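# Push utility cart through self-closing door into yellow bay

## Task

Move the utility cart through the self-closing door into the other room and park it in the yellow bay so that all four wheels sit fully inside the tape lines, none touching the tape. The case of copy paper must be resting in the cart's top tray with no part of it overhanging the tray edges. The door must have closed again before the scene is ended. Either or both robots may be used. At the end every robot must have released everything and backed away, nothing may rely on a robot to stay in place, and no robot may be tipped or fallen.

## Robot and tools

Robots: r1 and r2, two identical Hello Robot Stretch 3 units. Each has a differential-drive base (0.33 m long, 0.34 m wide, passive omni wheel at the rear), a mast with a lift, and a telescoping arm that reaches out to the robot's RIGHT side. The base cannot strafe; to move the gripper forward you drive the base. On-the-spot turns pivot about the point between the drive wheels, 0.05 m behind the front edge. Stowed (arm in, wrist folded) the robot sweeps a 0.28 m radius when turning; an unfolded level wrist reaches beyond that.

Frames: base frame has its origin on the floor between the drive wheels, x forward, y left, z up. hand_pose is reported in it, at the point where closed fingertips meet; with wrist joints at zero its x points up, y back toward the mast, z toward the robot's rear. Odometry frame is the base frame at scene start; base_odometry counts wheel rotation only, so slip looks like travel. Heading is positive leftward, -3.142 to 3.142. Each robot reports in its own frames, so relative positions between robots come only from images, lidar_m, wrist_depth_mm and head_depth_mm.

execute_actions: argument actions is a list holding one action or nothing (empty list just returns state and images). The action is an object keyed "r1" and/or "r2". Per robot:
- base: exactly one of translate_m (metres, offset from the base's current measured position, positive forward, -1 to 1) or rotate_rad (radians, offset, positive counter-clockwise seen from above, -3.2 to 3.2).
- joints: absolute targets by name: lift_m 0 to 1.1 (arm height on mast); arm_m 0 to 0.52 (extension); wrist_yaw_rad -1.345 to 4.42 (0 along arm, positive toward robot front, 3.0 folded over base); wrist_pitch_rad -1.57 to 0.451 (0 level, negative tips down); wrist_roll_rad -2.911 to 2.911; gripper_m -0.089 to 0.179 (bigger is wider; real fingertip gap is smaller than the value, zero below 0.007); head_pan_rad -3.953 to 1.73 (0 forward, positive left, -1.57 along arm); head_tilt_rad -1.53 to 0.419 (negative down).
- contact_limits: {"arm_m": effort percent 1 to 100}; the arm stops with contact_stop when its effort reaches that level and holds no harder than it until the next action. Too small stops immediately; values above the maximum are clipped.
All commanded motions start at once and finish independently; no action runs past 15 s. Anything not commanded may still be chasing an earlier target. A bad key or out-of-range value rejects the whole call. cameras picks which images come back (names like r1_head_camera, r2_wrist_camera, or "all"; null or omitted means all, [] means none). After a call reports a stop, further motion calls in the same reply are skipped.

wait: seconds 0 to 10; commands nothing, returns state and images. Useful for letting the door swing shut.
zoom_image: camera name and region [x0, y0, x1, y1] in pixels of that camera's latest full image, at most 504 by 504.
finished_scene: pass the current scene number; irreversible; the goal must already hold and keep holding. Replying without any tool call also ends things.

Results: base_status and joint_status describe how each motion of the last accepted action ended: done (for the base, wheels turned the full amount, slip included), off_target (rested away from target, possibly still pushing; for the base, something is blocking it), contact_stop, time_out, torque_fault (these drop the target). Lift and arm stop on firm contact and go slack until commanded again; a slack lift may sag under load or keep pressing. Base, wrist and head have no contact stop. A wrist servo pushed hard for several seconds shuts off for 10 s. on_its_own lists uncommanded joints; "held at" is the held target, not the position; effort at rest outside its normal range suggests load or contact. motor_effort is percent of max, positive toward larger joint values (positive wheel effort pushes forward), bracket value is the peak; readings carry fixed bias and noise. lidar_m: 12 distances in metres from base origin, 30-degree sectors starting straight ahead and going counter-clockwise (4th left, 7th behind, 10th right), '-' for nothing; scan plane 0.17 m above floor, range 0.15 to 12 m, blind to transparent things, sees the other robot, partly blocked by own mast/parts when lift is low. wrist_depth_mm (45 to 1000) and head_depth_mm (280 to 4000, image sent sideways) are 7 by 7 grids of median depth, row by row from top left. base_tilt gives forward/right lean in degrees, each with a fixed bias up to about 4. turned_by_wheels and turned_by_imu give turn since last result.

Speed: base goes up to 0.30 m/s and 1.9 rad/s only with lift_m below 0.30, arm_m below 0.03 and wrist_yaw_rad above 2.54; otherwise 0.10 m/s and 0.63 rad/s.

Gripper: close to a value below the object's width to grip (lower squeezes more); open at least 0.02 above the touch value to release. Status and reading do not confirm a grasp. Re-squeeze by sending a different value.

Wrist safety: fold or unfold (yaw to 3.0) only with lift_m 0.32 to 0.95, wrist_pitch_rad -0.4, roll near 0; once folded the lift may go down to 0.25. With yaw below -0.4 keep pitch at -0.5 or lower.

Avoid: robots pressing into each other (no state line reports robot contact; once bases touch, millimetres more is a hard press that can end the run). Two robots carrying one load can tip since their travel differs by up to 2.5 cm per metre. Pushing the arm against something rigid with the gripper above about 0.45 m can tip the robot, worse with a higher contact limit or a repeat push. Driving while hooked on something immovable, or snagging furniture (especially backing up), can tip it; reverse in small steps, free the gripper, lower lift to about 0.2 if still leaning. Avoid drops, slams and hard hits; loose objects may get brief random nudges. Robots keep acting during your thinking time, holding their last command.

Each tool is called after ">>>" by a JSON object that holds its "fn" and its "kwargs", one argument or row to a line.

## Session

>>> {"fn": "execute_actions", "kwargs": {
  "actions": []
}}

Scene clock: 0.00 s.
r1.base_odometry: x=+0.000 y=+0.000 heading=+0.000 (m, m, rad; r1's odometry frame)
r1.turned_by_wheels: +0.000 (rad since the last result)
r1.turned_by_imu: +0.000 (rad since the last result)
r1.base_tilt: forward=+0.9 right=-0.4 (deg)
r1.lidar_m: 1.73 2.94 2.70 1.51 1.29 1.29 0.79 0.67 0.67 0.76 1.29 1.52
r1.head_depth_mm: 1658 1654 1627 1595 1615 1582 1582 / 1789 1771 1759 1761 1748 1731 1712 / 1912 1929 1922 1906 1888 1872 1853 / 2016 2117 2120 2090 2088 2058 2045 / 2055 2391 2379 2336 2291 2269 2244 / 2039 2668 2630 2600 2590 2569 2409 / 2059 2875 3033 2964 2930 2910 2499
r1.base_status: not commanded
r1.joint_positions: lift_m=+0.360 arm_m=+0.001 wrist_yaw_rad=+2.949 wrist_pitch_rad=-0.566 wrist_roll_rad=-0.002 gripper_m=+0.037 head_pan_rad=+0.000 head_tilt_rad=-0.009
r1.joint_status: not commanded
r1.motor_effort: left_wheel=+0 right_wheel=+0 lift_m=+26 arm_m=-1 wrist_yaw_rad=+0 wrist_pitch_rad=+5 wrist_roll_rad=+0 gripper_m=+0 head_pan_rad=-1 head_tilt_rad=+3 (%)
r1.hand_pose: x=+0.0178 y=+0.0537 z=+0.3404 quat_wxyz=(+0.262, +0.694, +0.132, +0.658) (m; r1's base frame)
r1.wrist_depth_mm: - - - - - - - / - - - - - - - / 886 832 835 831 832 823 837 / 711 695 703 690 692 691 678 / 608 600 - 595 606 579 577 / 527 527 - 525 - 508 509 / 471 - - - 459 452 450
r2.base_odometry: x=+0.000 y=+0.000 heading=+0.000 (m, m, rad; r2's odometry frame)
r2.turned_by_wheels: +0.000 (rad since the last result)
r2.turned_by_imu: +0.000 (rad since the last result)
r2.base_tilt: forward=+0.4 right=-0.5 (deg)
r2.lidar_m: 1.36 1.58 2.10 2.09 2.42 1.84 1.69 3.12 2.67 2.67 1.59 1.36
r2.head_depth_mm: 1256 1260 1251 1242 1247 1247 1238 / 1287 1282 1276 1271 1269 1270 1255 / 1317 1311 1311 1304 1295 1296 1291 / 1350 1339 1328 1330 1322 1325 1309 / 1382 1368 1369 1359 1362 1347 1337 / 1411 1404 1398 1390 1384 1380 1388 / 1445 1449 1433 1429 1418 1409 1407
r2.base_status: not commanded
r2.joint_positions: lift_m=+0.583 arm_m=+0.001 wrist_yaw_rad=+2.902 wrist_pitch_rad=-0.364 wrist_roll_rad=-0.006 gripper_m=+0.037 head_pan_rad=-0.003 head_tilt_rad=-0.010
r2.joint_status: not commanded
r2.motor_effort: left_wheel=+0 right_wheel=-1 lift_m=+38 arm_m=+1 wrist_yaw_rad=+0 wrist_pitch_rad=+8 wrist_roll_rad=+0 gripper_m=+0 head_pan_rad=-1 head_tilt_rad=+1 (%)
r2.hand_pose: x=+0.0335 y=+0.0780 z=+0.6083 quat_wxyz=(+0.210, +0.703, +0.045, +0.677) (m; r2's base frame)
r2.wrist_depth_mm: - - - - - - - / - - - - - - - / - - - - - - - / - - - - - - - / - - - - - - - / 972 - - 946 995 922 940 / 810 796 794 798 789 805 797
pictures: r1_head_camera (sideways: a quarter turn clockwise sets it upright), r1_nav_camera (sideways: a quarter turn counterclockwise sets it upright), r1_wrist_camera, r2_head_camera (sideways: a quarter turn clockwise sets it upright), r2_nav_camera (sideways: a quarter turn counterclockwise sets it upright), r2_wrist_camera
Images, in order (width x height): r1_head_camera 896x504, r1_nav_camera 672x504, r1_wrist_camera 644x364, r2_head_camera 896x504, r2_nav_camera 672x504, r2_wrist_camera 644x364.

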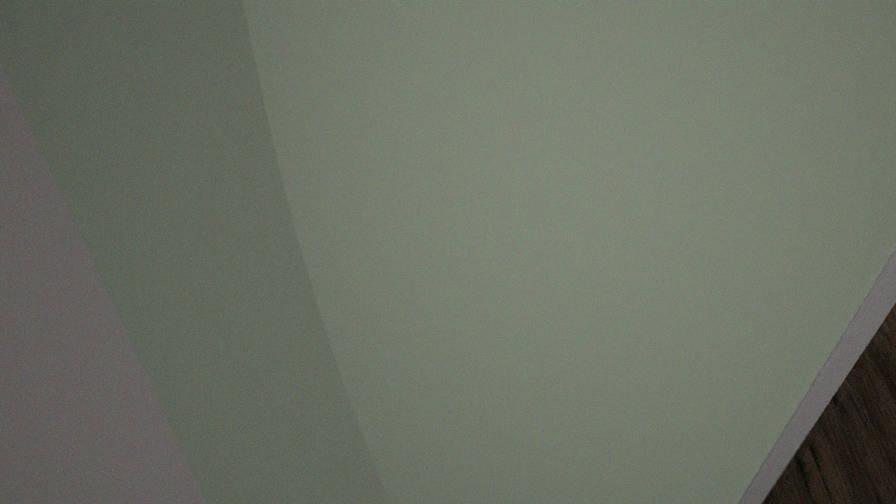

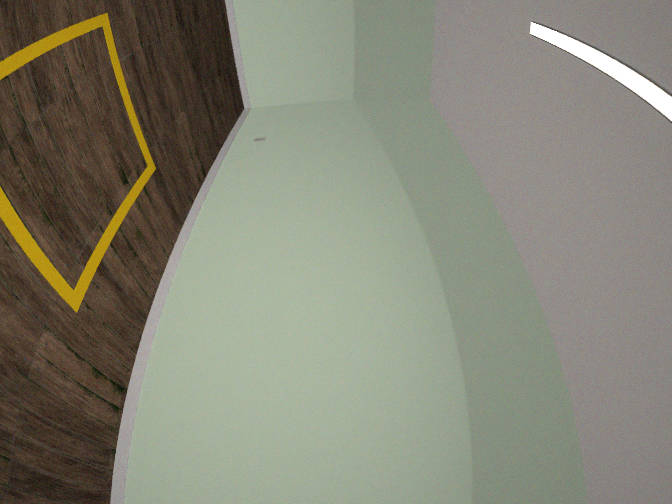

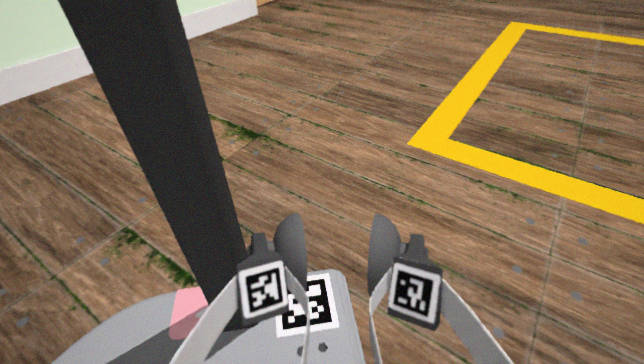

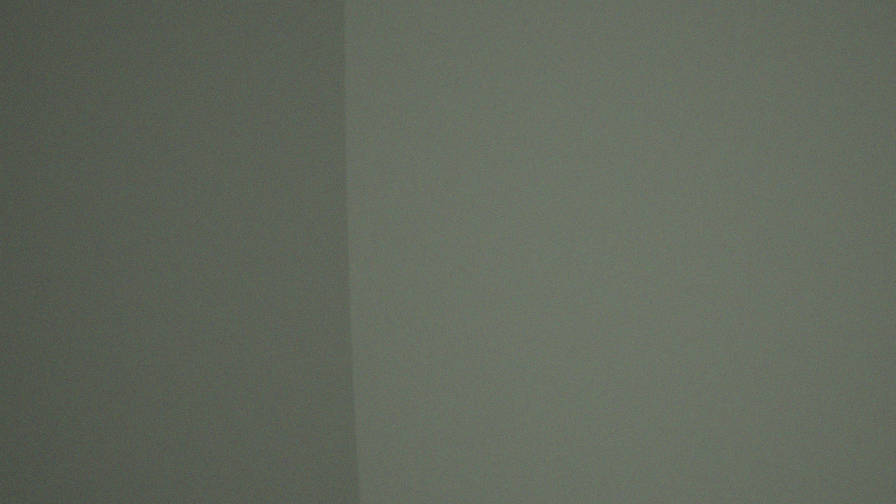

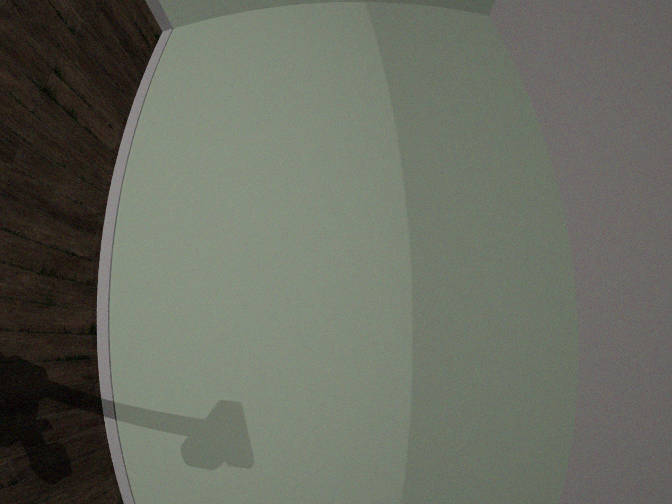

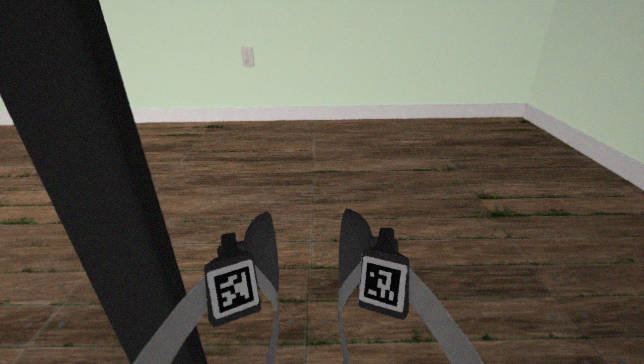

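r1 is in the bay room. Look around.

>>> {"fn": "execute_actions", "kwargs": {
  "actions": [
    {"r1":{"joints":{"head_pan_rad":1.5,"head_tilt_rad":-0.3}},"r2":{"joints":{"head_pan_rad":-2.5,"head_tilt_rad":-0.3}}}
  ],
  "cameras": ["r1_nav_camera","r2_nav_camera"]
}}

Scene clock: 2.20 s.
r1.base_odometry: x=+0.000 y=+0.000 heading=+0.000 (m, m, rad; r1's odometry frame)
r1.turned_by_wheels: +0.000 (rad since the last result)
r1.turned_by_imu: +0.000 (rad since the last result)
r1.base_tilt: forward=+0.9 right=-0.4 (deg)
r1.lidar_m: 1.74 2.94 2.71 1.52 1.29 1.29 0.79 0.67 0.67 0.76 1.30 1.52
r1.head_depth_mm: 2732 2937 3189 3480 3118 2186 1692 / 2351 2493 2709 2880 2951 2183 1697 / 2152 2285 2430 2558 2729 2165 1682 / 1913 2007 2121 2258 2399 2145 1672 / 1721 1791 1877 1974 2099 2002 1665 / 1483 1550 1606 1697 1763 1838 1646 / 1363 1416 1470 1531 1576 1661 1640
r1.base_status: not commanded
r1.joint_positions: lift_m=+0.360 arm_m=+0.001 wrist_yaw_rad=+2.949 wrist_pitch_rad=-0.566 wrist_roll_rad=-0.002 gripper_m=+0.037 head_pan_rad=+1.493 head_tilt_rad=-0.296
r1.joint_status: all done
r1.motor_effort: left_wheel=+0(0) right_wheel=-1(0) lift_m=+26(27) arm_m=-1(1) wrist_yaw_rad=+0(0) wrist_pitch_rad=+5(5) wrist_roll_rad=+1(1) gripper_m=+0(0) head_pan_rad=+4(59) head_tilt_rad=-3(33) (%)
r1.hand_pose: x=+0.0178 y=+0.0537 z=+0.3404 quat_wxyz=(+0.262, +0.694, +0.132, +0.658) (m; r1's base frame)
r1.wrist_depth_mm: - - - - - - - / - - - - - - - / 855 839 859 855 838 833 810 / 718 716 714 686 680 679 680 / 609 603 - 591 603 581 577 / 526 525 - 525 - 511 508 / 466 - - - 453 453 446
r2.base_odometry: x=+0.000 y=+0.000 heading=+0.000 (m, m, rad; r2's odometry frame)
r2.turned_by_wheels: +0.000 (rad since the last result)
r2.turned_by_imu: +0.001 (rad since the last result)
r2.base_tilt: forward=+0.3 right=-0.5 (deg)
r2.lidar_m: 1.36 1.58 2.10 2.10 2.42 1.84 1.69 3.10 2.67 2.67 1.59 1.36
r2.head_depth_mm: - - - - 2872 2090 1616 / 3582 3837 - - 2888 2074 1607 / 3349 3474 3592 3766 2890 2078 1612 / 3092 3202 3328 3516 2931 2072 1618 / 2837 2992 3075 3218 2917 2076 1612 / 2630 2735 2835 2914 2915 2061 1601 / 2432 2543 2624 2786 2770 2071 1617
r2.base_status: not commanded
r2.joint_positions: lift_m=+0.583 arm_m=+0.001 wrist_yaw_rad=+2.902 wrist_pitch_rad=-0.364 wrist_roll_rad=-0.006 gripper_m=+0.037 head_pan_rad=-2.493 head_tilt_rad=-0.296
r2.joint_status: all done
r2.motor_effort: left_wheel=+0(0) right_wheel=+0(0) lift_m=+37(38) arm_m=+1(1) wrist_yaw_rad=+0(0) wrist_pitch_rad=+8(8) wrist_roll_rad=+0(0) gripper_m=+0(0) head_pan_rad=-3(45) head_tilt_rad=-2(19) (%)
r2.hand_pose: x=+0.0335 y=+0.0780 z=+0.6083 quat_wxyz=(+0.210, +0.703, +0.045, +0.677) (m; r2's base frame)
r2.wrist_depth_mm: - - - - - - - / - - - - - - - / - - - - - - - / - - - - - - - / - - - - - - - / 981 - - 959 963 929 949 / 790 776 805 806 801 786 788
pictures: r1_nav_camera (sideways: a quarter turn counterclockwise sets it upright), r2_nav_camera (sideways: a quarter turn counterclockwise sets it upright)
Images, in order (width x height): r1_nav_camera 672x504, r2_nav_camera 672x504.

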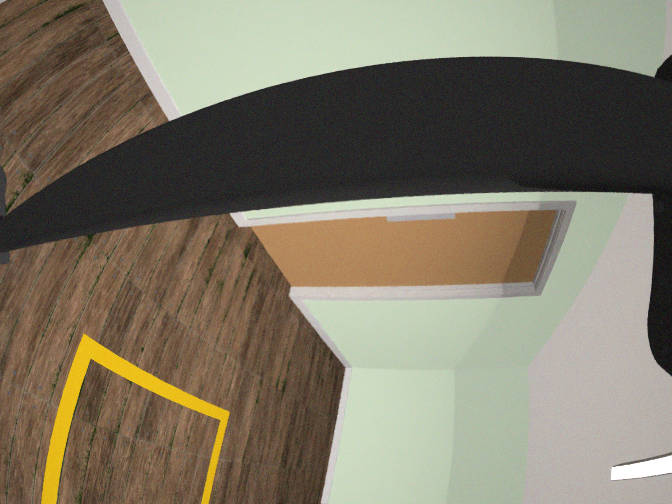

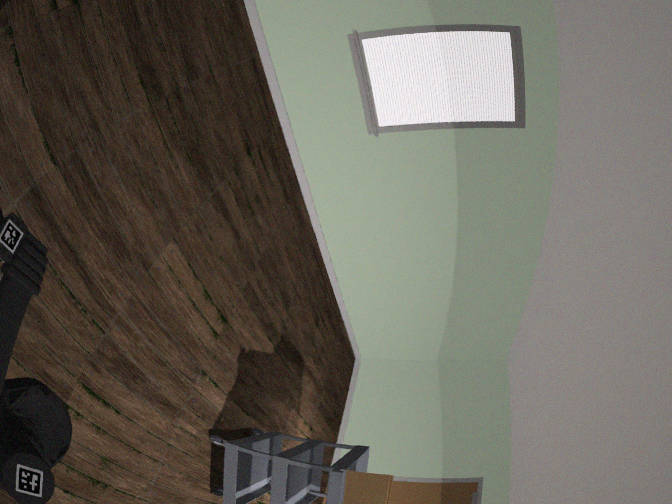

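>>> {"fn": "execute_actions", "kwargs": {
  "actions": [
    {"r2":{"joints":{"head_pan_rad":-3.4,"head_tilt_rad":-0.3}},"r1":{"joints":{"head_pan_rad":1.0,"head_tilt_rad":-0.2}}}
  ],
  "cameras": ["r1_head_camera","r2_nav_camera","r2_head_camera"]
}}

Scene clock: 3.67 s.
r1.base_odometry: x=+0.000 y=+0.000 heading=+0.000 (m, m, rad; r1's odometry frame)
r1.turned_by_wheels: +0.000 (rad since the last result)
r1.turned_by_imu: +0.000 (rad since the last result)
r1.base_tilt: forward=+0.9 right=-0.4 (deg)
r1.lidar_m: 1.73 2.94 2.71 1.52 1.29 1.29 0.79 0.67 0.67 0.76 1.29 1.52
r1.head_depth_mm: 3160 3831 3940 - 3785 2530 1868 / 3240 3915 - - 3795 2499 1851 / 3249 3944 - - 3746 2498 1850 / 3258 - - - 3710 2494 1860 / 3317 - - - 3596 2478 1832 / 2963 3183 3316 3408 3287 2454 1842 / 2515 2556 2603 2708 2741 2419 1827
r1.base_status: not commanded
r1.joint_positions: lift_m=+0.360 arm_m=+0.001 wrist_yaw_rad=+2.949 wrist_pitch_rad=-0.566 wrist_roll_rad=-0.002 gripper_m=+0.037 head_pan_rad=+1.007 head_tilt_rad=-0.211
r1.joint_status: all done
r1.motor_effort: left_wheel=+0(0) right_wheel=+0(0) lift_m=+27(27) arm_m=-1(1) wrist_yaw_rad=+0(1) wrist_pitch_rad=+5(5) wrist_roll_rad=+0(0) gripper_m=+0(0) head_pan_rad=-6(44) head_tilt_rad=+8(24) (%)
r1.hand_pose: x=+0.0178 y=+0.0537 z=+0.3404 quat_wxyz=(+0.262, +0.694, +0.132, +0.658) (m; r1's base frame)
r1.wrist_depth_mm: - - - - - - - / - - - - - - - / 863 834 878 853 832 840 813 / 712 709 694 698 686 684 682 / 599 604 - 583 606 588 584 / 522 519 - 531 - 512 504 / 466 - - - 455 460 457
r2.base_odometry: x=+0.000 y=+0.000 heading=+0.000 (m, m, rad; r2's odometry frame)
r2.turned_by_wheels: +0.000 (rad since the last result)
r2.turned_by_imu: +0.000 (rad since the last result)
r2.base_tilt: forward=+0.4 right=-0.5 (deg)
r2.lidar_m: 1.36 1.58 2.10 2.10 2.42 1.84 1.69 3.10 2.67 2.67 1.59 1.36
r2.head_depth_mm: - - - - 2929 2060 1600 / - - - - 2911 2061 1604 / 3928 - - - 2890 2054 1607 / 3816 - - - 2600 1995 1598 / 3869 - - 1820 2196 1967 1609 / 3752 - - 1774 2122 1910 1606 / 3759 - - - 2592 2064 1608
r2.base_status: not commanded
r2.joint_positions: lift_m=+0.583 arm_m=+0.001 wrist_yaw_rad=+2.902 wrist_pitch_rad=-0.364 wrist_roll_rad=-0.006 gripper_m=+0.037 head_pan_rad=-3.393 head_tilt_rad=-0.296
r2.joint_status: all done
r2.motor_effort: left_wheel=+0(0) right_wheel=+0(0) lift_m=+38(38) arm_m=+1(1) wrist_yaw_rad=+0(0) wrist_pitch_rad=+8(8) wrist_roll_rad=+0(0) gripper_m=+0(0) head_pan_rad=-3(46) head_tilt_rad=-2(2) (%)
r2.hand_pose: x=+0.0335 y=+0.0780 z=+0.6083 quat_wxyz=(+0.210, +0.703, +0.045, +0.677) (m; r2's base frame)
r2.wrist_depth_mm: - - - - - - - / - - - - - - - / - - - - - - - / - - - - - - - / - - - - - - - / 975 - - 933 997 950 921 / 802 788 822 829 800 786 791
pictures: r1_head_camera (sideways: a quarter turn clockwise sets it upright), r2_head_camera (sideways: a quarter turn clockwise sets it upright), r2_nav_camera (sideways: a quarter turn counterclockwise sets it upright)
Images, in order (width x height): r1_head_camera 896x504, r2_head_camera 896x504, r2_nav_camera 672x504.

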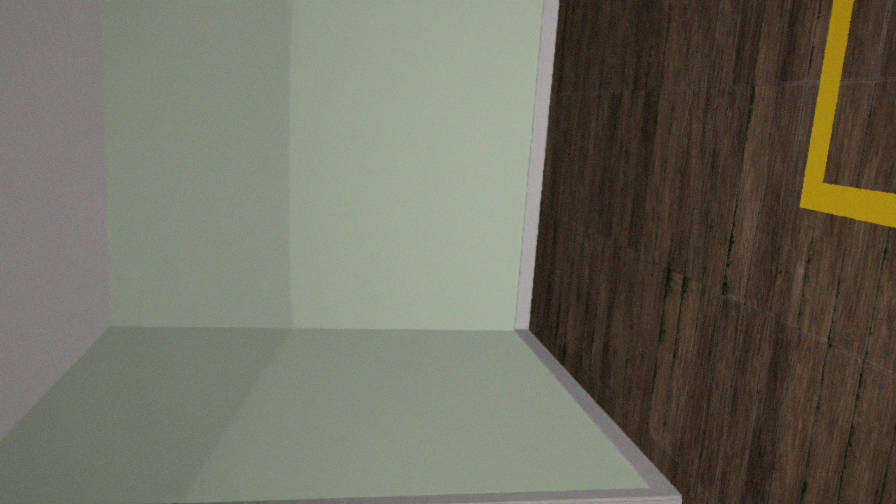

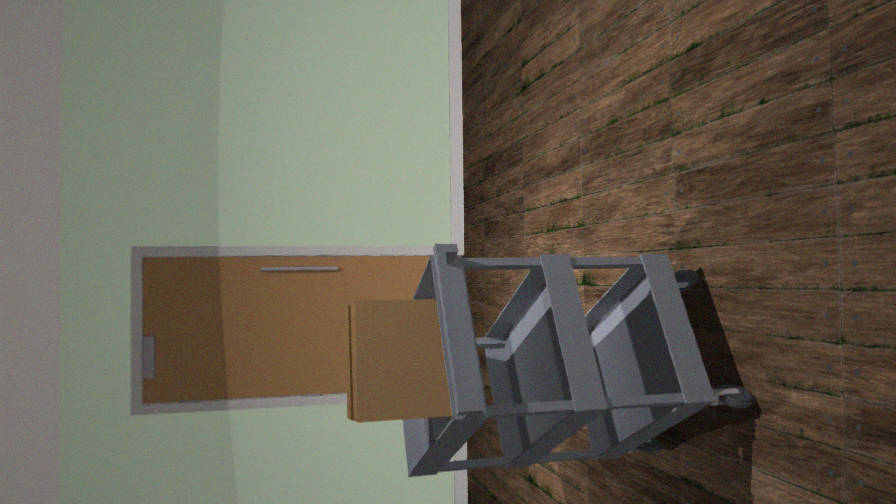

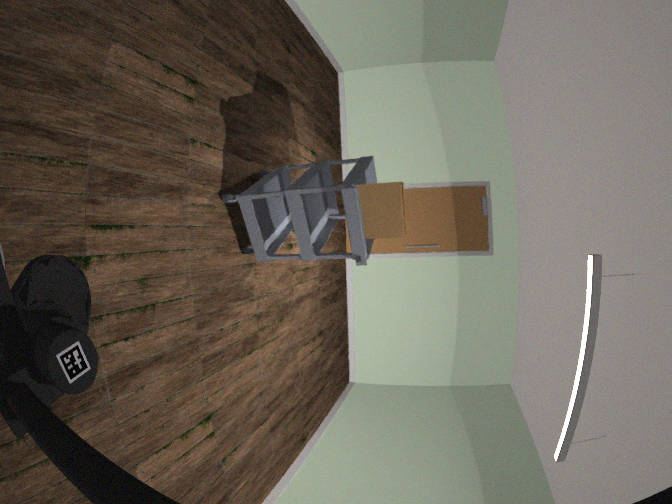

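>>> {"fn": "execute_actions", "kwargs": {
  "actions": [
    {"r1":{"base":{"rotate_rad":1.5},"joints":{"lift_m":0.25,"wrist_yaw_rad":3.0,"head_pan_rad":0,"head_tilt_rad":-0.3}},"r2":{"base":{"rotate_rad":2.9},"joints":{"lift_m":0.4,"wrist_pitch_rad":-0.4,"wrist_yaw_rad":3.0,"head_pan_rad":0,"head_tilt_rad":-0.3}}}
  ],
  "cameras": []
}}

>>> {"fn": "execute_actions", "kwargs": {
  "actions": [
    {"r1":{"base":{"translate_m":1.0}},"r2":{"joints":{"lift_m":0.25}}}
  ],
  "cameras": ["r1_nav_camera","r2_nav_camera"]
}}

Scene clock: 10.57 s.
r1.base_odometry: x=+0.000 y=+0.000 heading=+1.500 (m, m, rad; r1's odometry frame)
r1.turned_by_wheels: +1.500 (rad since the last result)
r1.turned_by_imu: +1.496 (rad since the last result)
r1.base_tilt: forward=+0.9 right=-0.4 (deg)
r1.lidar_m: 1.60 1.30 1.29 0.83 0.67 0.67 0.73 1.14 1.52 1.67 2.59 3.19
r1.head_depth_mm: 2703 2893 3176 3504 3099 2192 1690 / 2297 2464 2644 2840 2883 2155 1677 / 2113 2243 2389 2527 2676 2163 1687 / 1893 1988 2108 2239 2359 2146 1682 / 1604 1675 1874 1973 2073 1973 1671 / 1464 1532 1592 1666 1753 1842 1648 / 1348 1397 1451 1519 1568 1654 1653
r1.base_status: done
r1.joint_positions: lift_m=+0.250 arm_m=+0.001 wrist_yaw_rad=+2.999 wrist_pitch_rad=-0.567 wrist_roll_rad=-0.002 gripper_m=+0.037 head_pan_rad=+0.007 head_tilt_rad=-0.297
r1.joint_status: all done
r1.motor_effort: left_wheel=-2(11) right_wheel=+1(11) lift_m=+17(22) arm_m=-1(1) wrist_yaw_rad=+2(3) wrist_pitch_rad=+5(5) wrist_roll_rad=+0(1) gripper_m=+0(0) head_pan_rad=-5(60) head_tilt_rad=-2(16) (%)
r1.hand_pose: x=+0.0077 y=+0.0553 z=+0.2312 quat_wxyz=(+0.246, +0.690, +0.149, +0.664) (m; r1's base frame)
r1.wrist_depth_mm: 540 - 849 - - - 929 / 556 618 817 815 816 787 784 / 570 628 655 649 642 637 638 / 550 545 543 532 529 529 522 / 472 - - - 466 451 455 / - - - - - 393 394 / - - - - 345 350 351
r2.base_odometry: x=+0.000 y=+0.000 heading=+2.900 (m, m, rad; r2's odometry frame)
r2.turned_by_wheels: +2.900 (rad since the last result)
r2.turned_by_imu: +2.910 (rad since the last result)
r2.base_tilt: forward=+0.4 right=-0.5 (deg)
r2.lidar_m: 1.69 3.69 2.75 2.67 1.89 1.41 1.37 1.43 1.98 2.10 2.19 3.05
r2.head_depth_mm: 3918 - - - 2918 2087 1598 / 3829 - - - 2924 2069 1607 / 3832 - - - 2900 2065 1605 / 3858 - - - 2489 1998 1613 / 3828 - - 1809 2178 1924 1600 / 3780 - - 1770 2117 1917 1629 / 3798 - - - 2726 2048 1614
r2.base_status: done
r2.joint_positions: lift_m=+0.400 arm_m=+0.001 wrist_yaw_rad=+2.999 wrist_pitch_rad=-0.414 wrist_roll_rad=-0.006 gripper_m=+0.037 head_pan_rad=-0.007 head_tilt_rad=-0.296
r2.joint_status: all done
r2.motor_effort: left_wheel=-2(7) right_wheel=+2(4) lift_m=+22(32) arm_m=+1(1) wrist_yaw_rad=+1(3) wrist_pitch_rad=+8(8) wrist_roll_rad=+0(0) gripper_m=+0(0) head_pan_rad=+3(43) head_tilt_rad=-2(1) (%)
r2.hand_pose: x=+0.0108 y=+0.0763 z=+0.4140 quat_wxyz=(+0.194, +0.698, +0.096, +0.682) (m; r2's base frame)
r2.wrist_depth_mm: - - - - - - - / - - - - - - - / - - - - - - - / - - - - 967 987 986 / 834 781 - 799 782 788 787 / 666 679 - 663 687 664 660 / 571 571 583 581 570 569 574
pictures: none
No camera images: the call's "cameras" was empty. Leave "cameras" out to get every camera's image.

Scene clock: 15.60 s.
r1.base_odometry: x=+0.071 y=+0.997 heading=+1.500 (m, m, rad; r1's odometry frame)
r1.turned_by_wheels: +0.000 (rad since the last result)
r1.turned_by_imu: -0.001 (rad since the last result)
r1.base_tilt: forward=+0.9 right=-0.4 (deg)
r1.lidar_m: 0.81 0.67 0.67 0.73 1.14 1.44 1.58 2.16 2.15 2.35 3.33 1.66
r1.head_depth_mm: 1343 1444 1579 1716 1915 2021 1693 / 1279 1370 1445 1510 1598 1724 1683 / 1129 1193 1268 1357 1450 1562 1605 / 1000 1051 1105 1177 1250 1327 1426 / 899 945 990 1043 1095 1156 1233 / 820 855 887 931 976 1026 1081 / 660 687 717 748 784 823 863
r1.base_status: done
r1.joint_positions: lift_m=+0.250 arm_m=+0.001 wrist_yaw_rad=+2.999 wrist_pitch_rad=-0.567 wrist_roll_rad=-0.002 gripper_m=+0.037 head_pan_rad=+0.007 head_tilt_rad=-0.297
r1.joint_status: not commanded
r1.motor_effort: left_wheel=-2(9) right_wheel=+2(10) lift_m=+17(16) arm_m=-1(1) wrist_yaw_rad=+1(1) wrist_pitch_rad=+5(5) wrist_roll_rad=+1(1) gripper_m=+0(1) head_pan_rad=-5(5) head_tilt_rad=-1(2) (%)
r1.hand_pose: x=+0.0076 y=+0.0553 z=+0.2312 quat_wxyz=(+0.246, +0.690, +0.150, +0.664) (m; r1's base frame)
r1.wrist_depth_mm: - - 870 762 663 583 519 / 835 823 817 780 707 618 564 / 668 650 652 647 637 628 578 / 547 544 543 544 532 537 530 / 476 - - - 469 453 450 / - - - - - 395 394 / - - - - 347 351 351
r2.base_odometry: x=+0.000 y=+0.000 heading=+2.900 (m, m, rad; r2's odometry frame)
r2.turned_by_wheels: +0.000 (rad since the last result)
r2.turned_by_imu: +0.001 (rad since the last result)
r2.base_tilt: forward=+0.3 right=-0.5 (deg)
r2.lidar_m: 1.69 3.69 2.75 2.67 1.88 1.40 1.37 1.43 1.98 2.10 2.19 3.05
r2.head_depth_mm: 3865 - - - 2912 2059 1615 / 3886 - - - 2906 2075 1613 / 3867 - - - 2896 2085 1604 / 3786 - - - 2482 1992 1615 / 3813 - - 1805 2167 1925 1613 / 3832 - - 1788 2126 1910 1625 / 3767 - - - 2766 2083 1607
r2.base_status: not commanded
r2.joint_positions: lift_m=+0.250 arm_m=+0.001 wrist_yaw_rad=+2.999 wrist_pitch_rad=-0.414 wrist_roll_rad=-0.006 gripper_m=+0.037 head_pan_rad=-0.007 head_tilt_rad=-0.296
r2.joint_status: all done
r2.motor_effort: left_wheel=-2(2) right_wheel=+2(2) lift_m=+22(23) arm_m=+1(1) wrist_yaw_rad=+1(1) wrist_pitch_rad=+8(8) wrist_roll_rad=+0(0) gripper_m=+0(0) head_pan_rad=+4(4) head_tilt_rad=-2(2) (%)
r2.hand_pose: x=+0.0108 y=+0.0763 z=+0.2640 quat_wxyz=(+0.194, +0.698, +0.096, +0.682) (m; r2's base frame)
r2.wrist_depth_mm: - - - - - - - / - - - - - - - / 946 - 936 966 941 975 948 / 714 701 710 725 721 711 711 / 583 584 - 573 576 573 571 / 494 503 - - 488 470 472 / - - - - 407 409 401
pictures: r1_nav_camera (sideways: a quarter turn counterclockwise sets it upright), r2_nav_camera (sideways: a quarter turn counterclockwise sets it upright)
Images, in order (width x height): r1_nav_camera 672x504, r2_nav_camera 672x504.

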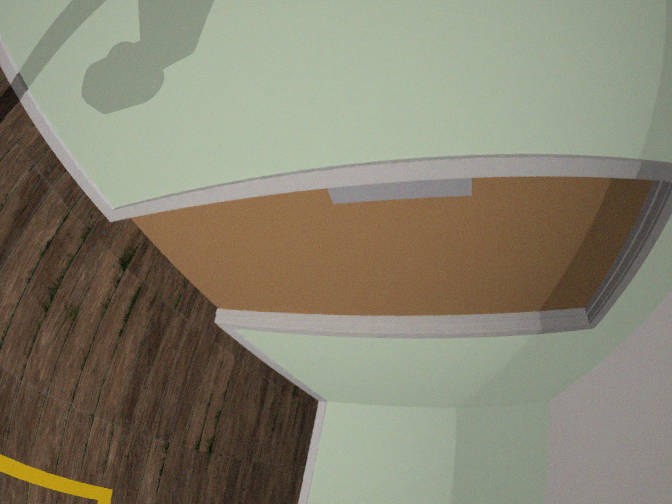

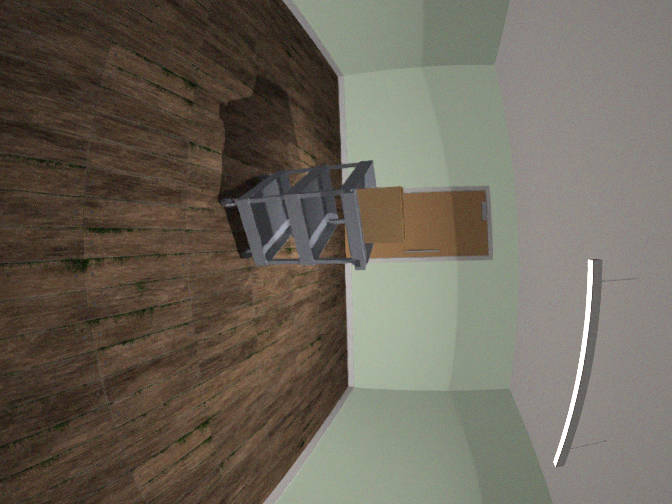

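>>> {"fn": "execute_actions", "kwargs": {
  "actions": [
    {"r1":{"base":{"rotate_rad":-0.77}},"r2":{"base":{"rotate_rad":0.1}}}
  ],
  "cameras": []
}}

>>> {"fn": "execute_actions", "kwargs": {
  "actions": [
    {"r1":{"base":{"translate_m":0.75}},"r2":{"base":{"translate_m":1.0},"joints":{"head_tilt_rad":-0.6}}}
  ],
  "cameras": []
}}

>>> {"fn": "execute_actions", "kwargs": {
  "actions": [
    {"r1":{"base":{"rotate_rad":1.57}},"r2":{"base":{"translate_m":0.45}}}
  ],
  "cameras": ["r1_nav_camera","r2_nav_camera","r2_head_camera"]
}}

Scene clock: 19.23 s.
r1.base_odometry: x=+0.071 y=+0.997 heading=+0.730 (m, m, rad; r1's odometry frame)
r1.turned_by_wheels: -0.770 (rad since the last result)
r1.turned_by_imu: -0.769 (rad since the last result)
r1.base_tilt: forward=+0.9 right=-0.4 (deg)
r1.lidar_m: 3.28 1.15 0.71 0.67 0.68 0.87 1.44 1.46 1.88 2.14 2.18 2.80
r1.head_depth_mm: 3118 3199 3363 3571 3068 2205 1692 / 3081 3200 3343 3564 3090 2190 1684 / 3056 3190 3314 3536 3026 2173 1675 / 3003 3140 3312 3493 3011 2155 1672 / 2978 3098 3274 3470 3017 2162 1668 / 2993 3128 3315 3424 3015 2134 1654 / 2931 2968 2971 3030 2777 2134 1652
r1.base_status: done
r1.joint_positions: lift_m=+0.250 arm_m=+0.001 wrist_yaw_rad=+2.999 wrist_pitch_rad=-0.567 wrist_roll_rad=-0.002 gripper_m=+0.037 head_pan_rad=+0.007 head_tilt_rad=-0.297
r1.joint_status: not commanded
r1.motor_effort: left_wheel=+3(12) right_wheel=-3(9) lift_m=+16(16) arm_m=-1(1) wrist_yaw_rad=+1(1) wrist_pitch_rad=+5(5) wrist_roll_rad=+0(0) gripper_m=+1(0) head_pan_rad=-5(5) head_tilt_rad=-2(2) (%)
r1.hand_pose: x=+0.0076 y=+0.0553 z=+0.2312 quat_wxyz=(+0.246, +0.690, +0.150, +0.664) (m; r1's base frame)
r1.wrist_depth_mm: 584 - 629 657 699 800 859 / 629 642 681 715 741 791 788 / 652 666 665 660 643 640 630 / 547 540 546 536 538 529 516 / 476 - - - 470 457 452 / - - - - - 399 391 / - - - - 348 351 348
r2.base_odometry: x=+0.000 y=+0.000 heading=+3.000 (m, m, rad; r2's odometry frame)
r2.turned_by_wheels: +0.100 (rad since the last result)
r2.turned_by_imu: +0.101 (rad since the last result)
r2.base_tilt: forward=+0.3 right=-0.5 (deg)
r2.lidar_m: 1.69 3.39 2.70 2.67 1.73 1.38 1.36 1.48 2.12 2.10 2.27 3.47
r2.head_depth_mm: 3791 - - - 2870 2070 1611 / 3736 - - - 2930 2078 1616 / 3866 - - - 2624 1980 1604 / 3863 - - 1821 2204 1961 1617 / 3899 - - 1805 2117 1909 1616 / 3857 - - - 2634 2065 1607 / 3747 - - - 2883 2087 1611
r2.base_status: done
r2.joint_positions: lift_m=+0.250 arm_m=+0.001 wrist_yaw_rad=+2.999 wrist_pitch_rad=-0.414 wrist_roll_rad=-0.006 gripper_m=+0.037 head_pan_rad=-0.007 head_tilt_rad=-0.297
r2.joint_status: not commanded
r2.motor_effort: left_wheel=-2(11) right_wheel=+2(8) lift_m=+23(22) arm_m=+1(1) wrist_yaw_rad=+1(1) wrist_pitch_rad=+8(8) wrist_roll_rad=+0(0) gripper_m=+0(0) head_pan_rad=+4(4) head_tilt_rad=-2(2) (%)
r2.hand_pose: x=+0.0107 y=+0.0763 z=+0.2640 quat_wxyz=(+0.194, +0.698, +0.097, +0.682) (m; r2's base frame)
r2.wrist_depth_mm: - - - - - - - / - - - - - - - / 951 - 967 961 924 936 918 / 726 698 717 720 705 709 707 / 575 582 - 584 574 573 556 / 473 499 - - 498 482 464 / - - - - 411 405 405
pictures: none
No camera images: the call's "cameras" was empty. Leave "cameras" out to get every camera's image.

Scene clock: 24.17 s.
r1.base_odometry: x=+0.630 y=+1.498 heading=+0.730 (m, m, rad; r1's odometry frame)
r1.turned_by_wheels: +0.000 (rad since the last result)
r1.turned_by_imu: -0.001 (rad since the last result)
r1.base_tilt: forward=+0.9 right=-0.4 (deg)
r1.lidar_m: 2.56 1.14 0.85 0.80 0.82 0.95 2.17 2.22 2.21 2.08 2.12 2.72
r1.head_depth_mm: 2371 2477 2599 2767 2856 2166 1694 / 2343 2471 2556 2697 2841 2151 1681 / 2328 2435 2564 2690 2827 2153 1678 / 2325 2411 2507 2709 2756 2139 1676 / 2311 2394 2507 2660 2796 2140 1660 / 2277 2393 2513 2646 2788 2120 1656 / 2251 2401 2523 2583 2685 2110 1648
r1.base_status: done
r1.joint_positions: lift_m=+0.250 arm_m=+0.001 wrist_yaw_rad=+2.999 wrist_pitch_rad=-0.567 wrist_roll_rad=-0.002 gripper_m=+0.037 head_pan_rad=+0.007 head_tilt_rad=-0.297
r1.joint_status: not commanded
r1.motor_effort: left_wheel=+3(14) right_wheel=-3(7) lift_m=+17(16) arm_m=-1(1) wrist_yaw_rad=+1(1) wrist_pitch_rad=+5(5) wrist_roll_rad=+1(1) gripper_m=-1(0) head_pan_rad=-5(5) head_tilt_rad=-1(2) (%)
r1.hand_pose: x=+0.0076 y=+0.0553 z=+0.2312 quat_wxyz=(+0.246, +0.690, +0.150, +0.664) (m; r1's base frame)
r1.wrist_depth_mm: 626 - 758 811 833 841 834 / 679 707 802 823 828 802 789 / 670 660 656 661 650 636 629 / 546 540 533 546 532 535 525 / 482 - - - 468 453 449 / - - - - - 397 393 / - - - - 348 353 347
r2.base_odometry: x=-0.990 y=+0.141 heading=+3.000 (m, m, rad; r2's odometry frame)
r2.turned_by_wheels: +0.000 (rad since the last result)
r2.turned_by_imu: +0.002 (rad since the last result)
r2.base_tilt: forward=+0.4 right=-0.5 (deg)
r2.lidar_m: 0.69 1.26 2.58 2.54 2.76 2.40 2.36 2.55 2.25 2.23 2.41 0.84
r2.head_depth_mm: 2837 3118 3307 2329 1852 1515 1276 / 2878 3139 3282 956 1165 1436 1278 / 2896 3086 837 890 1186 1333 1274 / 2873 3026 833 861 1187 1269 1219 / 2938 3085 824 881 1145 1048 1191 / 2979 3170 847 896 1108 1365 1264 / 2939 3271 2998 2165 1848 1499 1277
r2.base_status: done
r2.joint_positions: lift_m=+0.250 arm_m=+0.001 wrist_yaw_rad=+2.999 wrist_pitch_rad=-0.414 wrist_roll_rad=-0.006 gripper_m=+0.037 head_pan_rad=-0.007 head_tilt_rad=-0.593
r2.joint_status: all done
r2.motor_effort: left_wheel=-2(8) right_wheel=+1(7) lift_m=+23(23) arm_m=+1(0) wrist_yaw_rad=+1(2) wrist_pitch_rad=+8(8) wrist_roll_rad=+0(0) gripper_m=+0(0) head_pan_rad=+3(4) head_tilt_rad=-3(21) (%)
r2.hand_pose: x=+0.0106 y=+0.0763 z=+0.2640 quat_wxyz=(+0.194, +0.698, +0.097, +0.682) (m; r2's base frame)
r2.wrist_depth_mm: - - - - - - - / - - - - - - - / 947 - 969 973 941 956 950 / 761 712 715 699 705 705 677 / 581 572 - 566 566 576 560 / 481 491 - - 482 472 463 / - - - - 410 410 405
pictures: none
No camera images: the call's "cameras" was empty. Leave "cameras" out to get every camera's image.

Scene clock: 27.27 s.
r1.base_odometry: x=+0.630 y=+1.498 heading=+2.300 (m, m, rad; r1's odometry frame)
r1.turned_by_wheels: +1.570 (rad since the last result)
r1.turned_by_imu: +1.565 (rad since the last result)
r1.base_tilt: forward=+0.9 right=-0.4 (deg)
r1.lidar_m: 0.80 0.76 0.95 2.08 2.22 2.23 2.08 2.12 2.69 2.56 1.16 0.86
r1.head_depth_mm: 705 739 774 813 860 913 970 / 699 730 768 806 852 901 958 / 693 724 760 798 845 892 947 / 687 719 752 789 836 884 938 / 681 712 745 787 828 876 925 / 676 706 742 778 819 868 918 / 670 702 734 769 810 855 906
r1.base_status: done
r1.joint_positions: lift_m=+0.250 arm_m=+0.001 wrist_yaw_rad=+2.999 wrist_pitch_rad=-0.567 wrist_roll_rad=-0.002 gripper_m=+0.037 head_pan_rad=+0.007 head_tilt_rad=-0.297
r1.joint_status: not commanded
r1.motor_effort: left_wheel=-2(11) right_wheel=+2(11) lift_m=+17(16) arm_m=-1(1) wrist_yaw_rad=+2(1) wrist_pitch_rad=+5(5) wrist_roll_rad=+0(1) gripper_m=+0(0) head_pan_rad=-5(5) head_tilt_rad=-2(2) (%)
r1.hand_pose: x=+0.0076 y=+0.0553 z=+0.2312 quat_wxyz=(+0.246, +0.690, +0.150, +0.664) (m; r1's base frame)
r1.wrist_depth_mm: - - - - - 931 710 / 848 847 811 834 792 793 721 / 666 670 658 644 632 638 630 / 543 541 541 540 530 531 525 / 479 - - - 477 451 445 / - - - - - 391 393 / - - - - 345 346 351
r2.base_odometry: x=-1.435 y=+0.205 heading=+3.000 (m, m, rad; r2's odometry frame)
r2.turned_by_wheels: +0.000 (rad since the last result)
r2.turned_by_imu: +0.001 (rad since the last result)
r2.base_tilt: forward=+0.3 right=-0.5 (deg)
r2.lidar_m: 0.26 0.26 2.52 2.49 2.70 2.84 2.81 2.90 2.31 2.28 2.46 0.32
r2.head_depth_mm: 2532 2702 2979 432 474 574 448 / 2485 2737 598 429 461 533 458 / 2543 2781 596 424 456 526 461 / 2529 2802 592 420 452 520 468 / 2546 2803 592 419 448 515 495 / 2580 2820 589 416 444 509 495 / 2584 2854 3027 415 439 542 494
r2.base_status: done
r2.joint_positions: lift_m=+0.250 arm_m=+0.001 wrist_yaw_rad=+3.000 wrist_pitch_rad=-0.414 wrist_roll_rad=-0.006 gripper_m=+0.037 head_pan_rad=-0.007 head_tilt_rad=-0.594
r2.joint_status: not commanded
r2.motor_effort: left_wheel=-2(8) right_wheel=+1(8) lift_m=+23(23) arm_m=+1(1) wrist_yaw_rad=+1(1) wrist_pitch_rad=+8(8) wrist_roll_rad=+0(0) gripper_m=+0(0) head_pan_rad=+3(3) head_tilt_rad=-3(3) (%)
r2.hand_pose: x=+0.0106 y=+0.0763 z=+0.2640 quat_wxyz=(+0.194, +0.698, +0.097, +0.682) (m; r2's base frame)
r2.wrist_depth_mm: - - - - - - - / - - - - - - - / 940 - 940 959 943 916 925 / 717 718 720 727 709 713 673 / 577 573 - 566 566 566 254 / 483 498 - - 491 474 260 / - - - - 409 348 303
pictures: r1_nav_camera (sideways: a quarter turn counterclockwise sets it upright), r2_head_camera (sideways: a quarter turn clockwise sets it upright), r2_nav_camera (sideways: a quarter turn counterclockwise sets it upright)
Images, in order (width x height): r1_nav_camera 672x504, r2_head_camera 896x504, r2_nav_camera 672x504.

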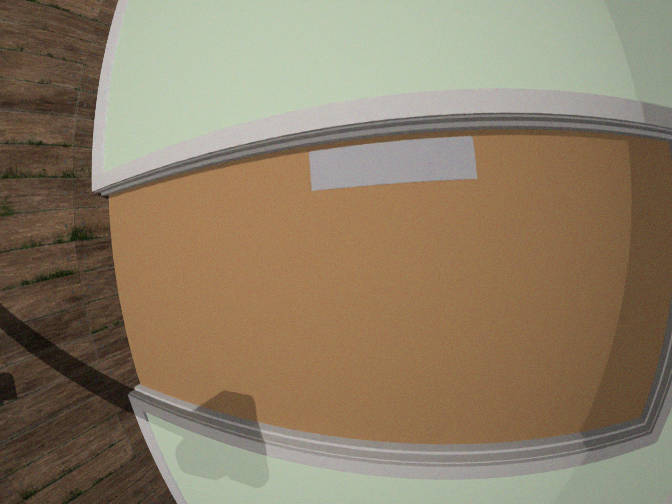

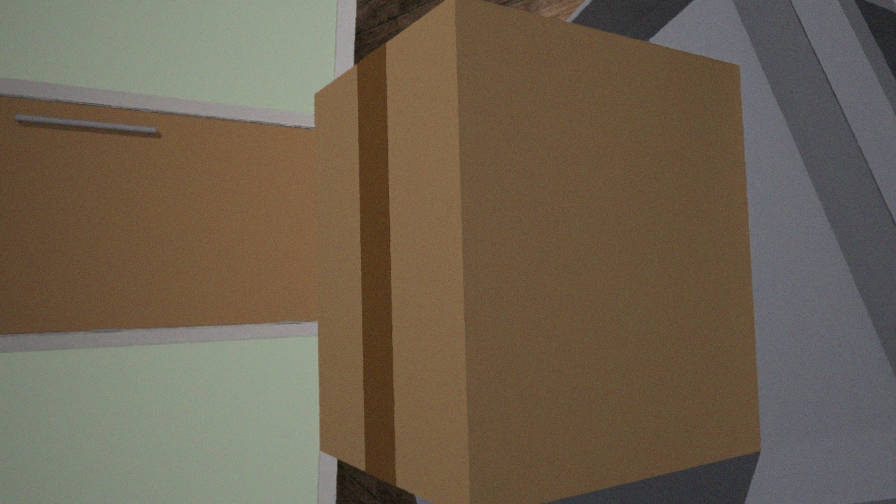

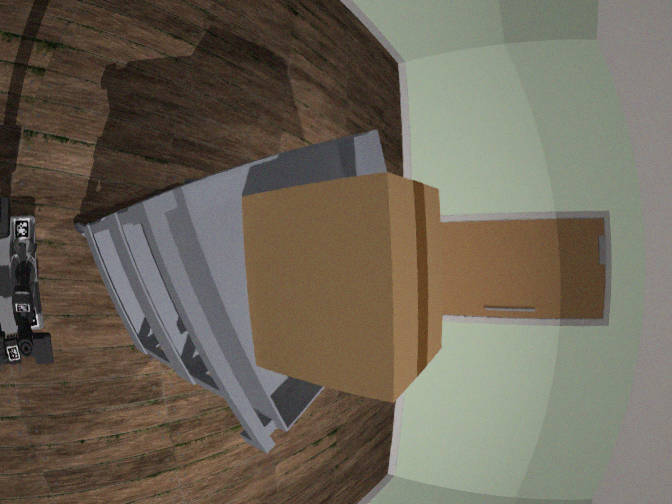

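>>> {"fn": "execute_actions", "kwargs": {
  "actions": [
    {"r1":{"base":{"translate_m":1.0}},"r2":{"joints":{"lift_m":0.6,"head_tilt_rad":-0.9}}}
  ],
  "cameras": ["r1_nav_camera","r2_nav_camera"]
}}

Scene clock: 32.80 s.
r1.base_odometry: x=-0.037 y=+2.243 heading=+2.300 (m, m, rad; r1's odometry frame)
r1.turned_by_wheels: +0.000 (rad since the last result)
r1.turned_by_imu: -0.158 (rad since the last result)
r1.base_tilt: forward=+0.8 right=-0.4 (deg)
r1.lidar_m: - - 0.15 0.20 0.34 2.64 2.96 2.96 2.85 0.21 0.15 -
r1.head_depth_mm: - - - - - - - / - - - - - - - / - - - - - - - / - - - - - - - / - - - - - - - / - - - - - - - / - - - - - - -
r1.base_status: translate_m off_target (by the wheels' count: +0.9999 of +1.0000)
r1.joint_positions: lift_m=+0.250 arm_m=+0.001 wrist_yaw_rad=+3.001 wrist_pitch_rad=-0.570 wrist_roll_rad=-0.001 gripper_m=+0.037 head_pan_rad=+0.018 head_tilt_rad=-0.258
r1.joint_status: not commanded
r1.on_its_own: left_wheel is at rest, and its effort (+30) is outside its rest range (-18 to +18)
r1.motor_effort: left_wheel=+30(94) right_wheel=+9(58) lift_m=+26(26) arm_m=-1(1) wrist_yaw_rad=-2(14) wrist_pitch_rad=+6(7) wrist_roll_rad=+0(0) gripper_m=-1(0) head_pan_rad=-12(12) head_tilt_rad=-29(29) (%)
r1.hand_pose: x=+0.0072 y=+0.0550 z=+0.2303 quat_wxyz=(+0.246, +0.690, +0.151, +0.664) (m; r1's base frame)
r1.wrist_depth_mm: 289 - - - 161 95 67 / 332 323 829 771 167 97 68 / 644 359 654 613 173 99 69 / 541 416 532 531 180 101 70 / 475 - - - 166 104 72 / - - - - - 105 73 / - - - - 174 102 74
r2.base_odometry: x=-1.435 y=+0.205 heading=+3.000 (m, m, rad; r2's odometry frame)
r2.turned_by_wheels: +0.000 (rad since the last result)
r2.turned_by_imu: +0.002 (rad since the last result)
r2.base_tilt: forward=+0.3 right=-0.5 (deg)
r2.lidar_m: 0.26 0.26 2.52 2.49 2.69 2.84 2.81 2.90 2.31 2.28 2.47 0.32
r2.head_depth_mm: 2573 414 442 629 530 1253 1132 / 2365 412 438 533 505 918 1136 / 2412 410 434 528 520 807 1095 / 2492 408 431 522 553 711 1082 / 2585 407 427 517 551 487 997 / 2599 404 423 510 550 438 998 / 2638 403 420 557 549 440 1105
r2.base_status: not commanded
r2.joint_positions: lift_m=+0.600 arm_m=+0.001 wrist_yaw_rad=+3.000 wrist_pitch_rad=-0.414 wrist_roll_rad=-0.006 gripper_m=+0.037 head_pan_rad=-0.007 head_tilt_rad=-0.889
r2.joint_status: all done
r2.motor_effort: left_wheel=-2(2) right_wheel=+2(1) lift_m=+49(51) arm_m=+1(1) wrist_yaw_rad=+1(1) wrist_pitch_rad=+8(8) wrist_roll_rad=+0(0) gripper_m=+0(0) head_pan_rad=+3(4) head_tilt_rad=-5(23) (%)
r2.hand_pose: x=+0.0106 y=+0.0763 z=+0.6130 quat_wxyz=(+0.194, +0.698, +0.097, +0.682) (m; r2's base frame)
r2.wrist_depth_mm: - - - - - - - / - - - - - - - / - - - - - - - / - - - - - - - / - - - - - - 260 / 902 937 - 916 918 910 266 / 779 785 830 773 773 771 271
pictures: r1_nav_camera (sideways: a quarter turn counterclockwise sets it upright), r2_nav_camera (sideways: a quarter turn counterclockwise sets it upright)
Images, in order (width x height): r1_nav_camera 672x504, r2_nav_camera 672x504.

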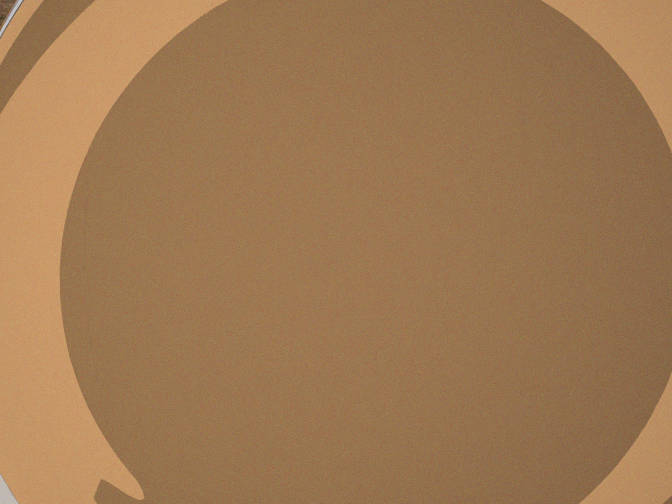

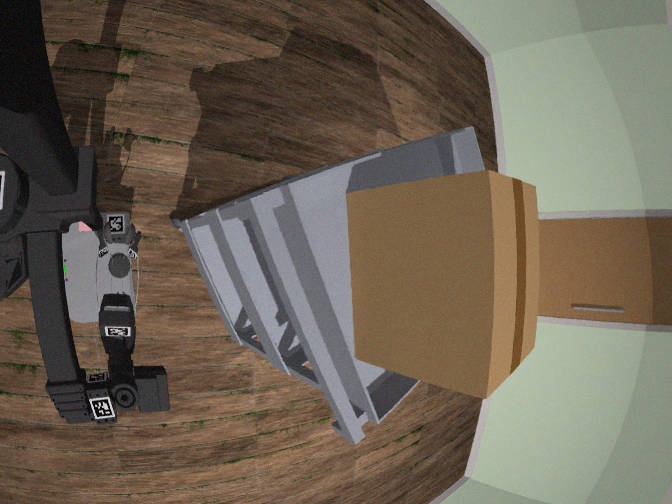

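>>> {"fn": "execute_actions", "kwargs": {
  "actions": [
    {"r1":{"base":{"translate_m":0.6},"joints":{"head_pan_rad":0.8,"head_tilt_rad":-0.6}}}
  ],
  "cameras": ["r1_nav_camera","r2_nav_camera"]
}}

Scene clock: 48.27 s.
r1.base_odometry: x=-0.436 y=+2.690 heading=+2.300 (m, m, rad; r1's odometry frame)
r1.turned_by_wheels: +0.000 (rad since the last result)
r1.turned_by_imu: +0.256 (rad since the last result)
r1.base_tilt: forward=+0.8 right=-0.4 (deg)
r1.lidar_m: - - 0.15 0.24 2.38 2.94 2.83 2.95 2.53 0.20 0.15 -
r1.head_depth_mm: - - - - - - - / - - - - - - - / - - - - - - - / - - - - - - - / - - - - - - - / - - - - - - - / - - - - - - -
r1.base_status: done
r1.joint_positions: lift_m=+0.250 arm_m=+0.001 wrist_yaw_rad=+2.998 wrist_pitch_rad=-0.569 wrist_roll_rad=-0.001 gripper_m=+0.037 head_pan_rad=+0.801 head_tilt_rad=-0.609
r1.joint_status: all done
r1.motor_effort: left_wheel=+10(72) right_wheel=+23(61) lift_m=+27(27) arm_m=-2(3) wrist_yaw_rad=+3(10) wrist_pitch_rad=+6(7) wrist_roll_rad=+0(0) gripper_m=+0(0) head_pan_rad=-1(79) head_tilt_rad=+7(100) (%)
r1.hand_pose: x=+0.0078 y=+0.0548 z=+0.2302 quat_wxyz=(+0.247, +0.690, +0.150, +0.663) (m; r1's base frame)
r1.wrist_depth_mm: - - - 355 181 103 72 / 847 843 779 400 186 105 73 / 663 663 654 454 192 107 74 / 548 551 536 501 199 109 75 / 474 - - - 182 111 76 / - - - - - 113 77 / - - - - 187 108 78
r2.base_odometry: x=-1.435 y=+0.205 heading=+3.000 (m, m, rad; r2's odometry frame)
r2.turned_by_wheels: +0.000 (rad since the last result)
r2.turned_by_imu: +0.004 (rad since the last result)
r2.base_tilt: forward=+0.4 right=-0.5 (deg)
r2.lidar_m: 0.26 0.26 2.51 2.48 2.69 2.83 2.81 2.89 2.31 2.28 2.47 0.32
r2.head_depth_mm: 2566 415 442 628 529 1255 1136 / 2497 413 438 532 503 917 1135 / 2529 411 433 528 519 806 1095 / 2549 408 429 521 552 711 1074 / 2560 406 427 517 551 489 997 / 2584 405 422 511 549 438 1004 / 2682 403 420 558 548 440 1107
r2.base_status: not commanded
r2.joint_positions: lift_m=+0.600 arm_m=+0.001 wrist_yaw_rad=+3.000 wrist_pitch_rad=-0.414 wrist_roll_rad=-0.006 gripper_m=+0.037 head_pan_rad=-0.007 head_tilt_rad=-0.889
r2.joint_status: not commanded
r2.motor_effort: left_wheel=-2(2) right_wheel=+2(1) lift_m=+49(49) arm_m=+1(1) wrist_yaw_rad=+1(1) wrist_pitch_rad=+9(8) wrist_roll_rad=-1(0) gripper_m=+0(0) head_pan_rad=+4(3) head_tilt_rad=-5(5) (%)
r2.hand_pose: x=+0.0106 y=+0.0763 z=+0.6130 quat_wxyz=(+0.194, +0.698, +0.097, +0.682) (m; r2's base frame)
r2.wrist_depth_mm: - - - - - - - / - - - - - - - / - - - - - - - / - - - - - - - / - - - - - - 257 / 903 930 - 918 924 900 263 / 768 799 822 779 779 791 273
pictures: r1_nav_camera (sideways: a quarter turn counterclockwise sets it upright), r2_nav_camera (sideways: a quarter turn counterclockwise sets it upright)
Images, in order (width x height): r1_nav_camera 672x504, r2_nav_camera 672x504.

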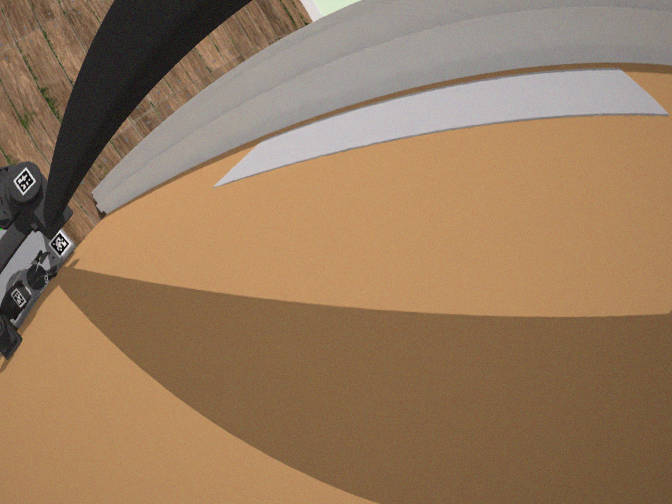

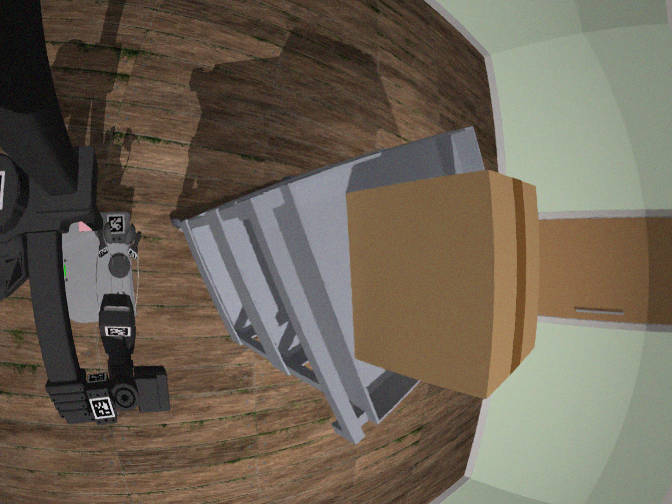

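>>> {"fn": "execute_actions", "kwargs": {
  "actions": [
    {"r1":{"base":{"translate_m":-0.4},"joints":{"head_pan_rad":0,"head_tilt_rad":-0.5}}}
  ],
  "cameras": ["r1_nav_camera"]
}}

Scene clock: 52.17 s.
r1.base_odometry: x=-0.170 y=+2.392 heading=+2.300 (m, m, rad; r1's odometry frame)
r1.turned_by_wheels: +0.000 (rad since the last result)
r1.turned_by_imu: +0.013 (rad since the last result)
r1.base_tilt: forward=+0.9 right=-0.4 (deg)
r1.lidar_m: 0.45 0.46 0.52 1.53 2.39 2.52 2.43 2.53 2.52 1.40 0.63 0.46
r1.head_depth_mm: 348 376 407 445 491 550 621 / 349 376 409 447 494 551 625 / 350 377 410 449 496 555 627 / 351 379 412 451 497 557 630 / 353 380 413 453 499 559 634 / 353 382 415 454 502 560 636 / 354 382 415 455 504 563 639
r1.base_status: done
r1.joint_positions: lift_m=+0.250 arm_m=+0.001 wrist_yaw_rad=+2.999 wrist_pitch_rad=-0.569 wrist_roll_rad=-0.001 gripper_m=+0.037 head_pan_rad=+0.007 head_tilt_rad=-0.506
r1.joint_status: all done
r1.motor_effort: left_wheel=+0(11) right_wheel=+0(18) lift_m=+27(27) arm_m=-2(2) wrist_yaw_rad=+1(2) wrist_pitch_rad=+6(6) wrist_roll_rad=-1(1) gripper_m=+0(0) head_pan_rad=-5(55) head_tilt_rad=+5(38) (%)
r1.hand_pose: x=+0.0076 y=+0.0549 z=+0.2302 quat_wxyz=(+0.247, +0.690, +0.150, +0.663) (m; r1's base frame)
r1.wrist_depth_mm: - - - - 979 587 416 / 855 845 811 815 834 593 452 / 665 660 654 646 647 586 486 / 546 543 537 538 529 532 488 / 473 - - - 467 453 445 / - - - - - 392 394 / - - - - 347 348 350
r2.base_odometry: x=-1.435 y=+0.205 heading=+3.000 (m, m, rad; r2's odometry frame)
r2.turned_by_wheels: +0.000 (rad since the last result)
r2.turned_by_imu: +0.001 (rad since the last result)
r2.base_tilt: forward=+0.3 right=-0.5 (deg)
r2.lidar_m: 0.26 0.26 2.51 2.49 2.70 2.84 2.81 2.91 2.31 2.28 2.47 0.32
r2.head_depth_mm: 2584 414 443 629 530 1248 1134 / 2502 413 438 533 503 910 1138 / 2559 410 434 527 518 802 1100 / 2529 408 431 521 553 709 1079 / 2571 407 427 517 551 488 998 / 2608 404 423 511 550 439 1004 / 2653 403 420 558 549 440 1104
r2.base_status: not commanded
r2.joint_positions: lift_m=+0.600 arm_m=+0.001 wrist_yaw_rad=+3.000 wrist_pitch_rad=-0.414 wrist_roll_rad=-0.006 gripper_m=+0.037 head_pan_rad=-0.007 head_tilt_rad=-0.889
r2.joint_status: not commanded
r2.motor_effort: left_wheel=-2(3) right_wheel=+1(2) lift_m=+49(48) arm_m=+1(0) wrist_yaw_rad=+1(1) wrist_pitch_rad=+8(8) wrist_roll_rad=+0(0) gripper_m=+0(0) head_pan_rad=+3(4) head_tilt_rad=-5(5) (%)
r2.hand_pose: x=+0.0106 y=+0.0763 z=+0.6130 quat_wxyz=(+0.194, +0.698, +0.097, +0.682) (m; r2's base frame)
r2.wrist_depth_mm: - - - - - - - / - - - - - - - / - - - - - - - / - - - - - - - / - - - - - - 263 / 934 927 - 936 932 879 267 / 798 778 822 793 778 777 273
pictures: r1_nav_camera (sideways: a quarter turn counterclockwise sets it upright)
Images, in order (width x height): r1_nav_camera 672x504.

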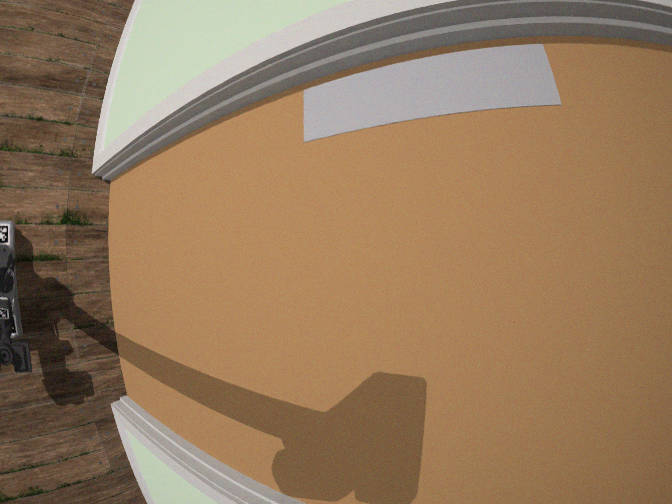

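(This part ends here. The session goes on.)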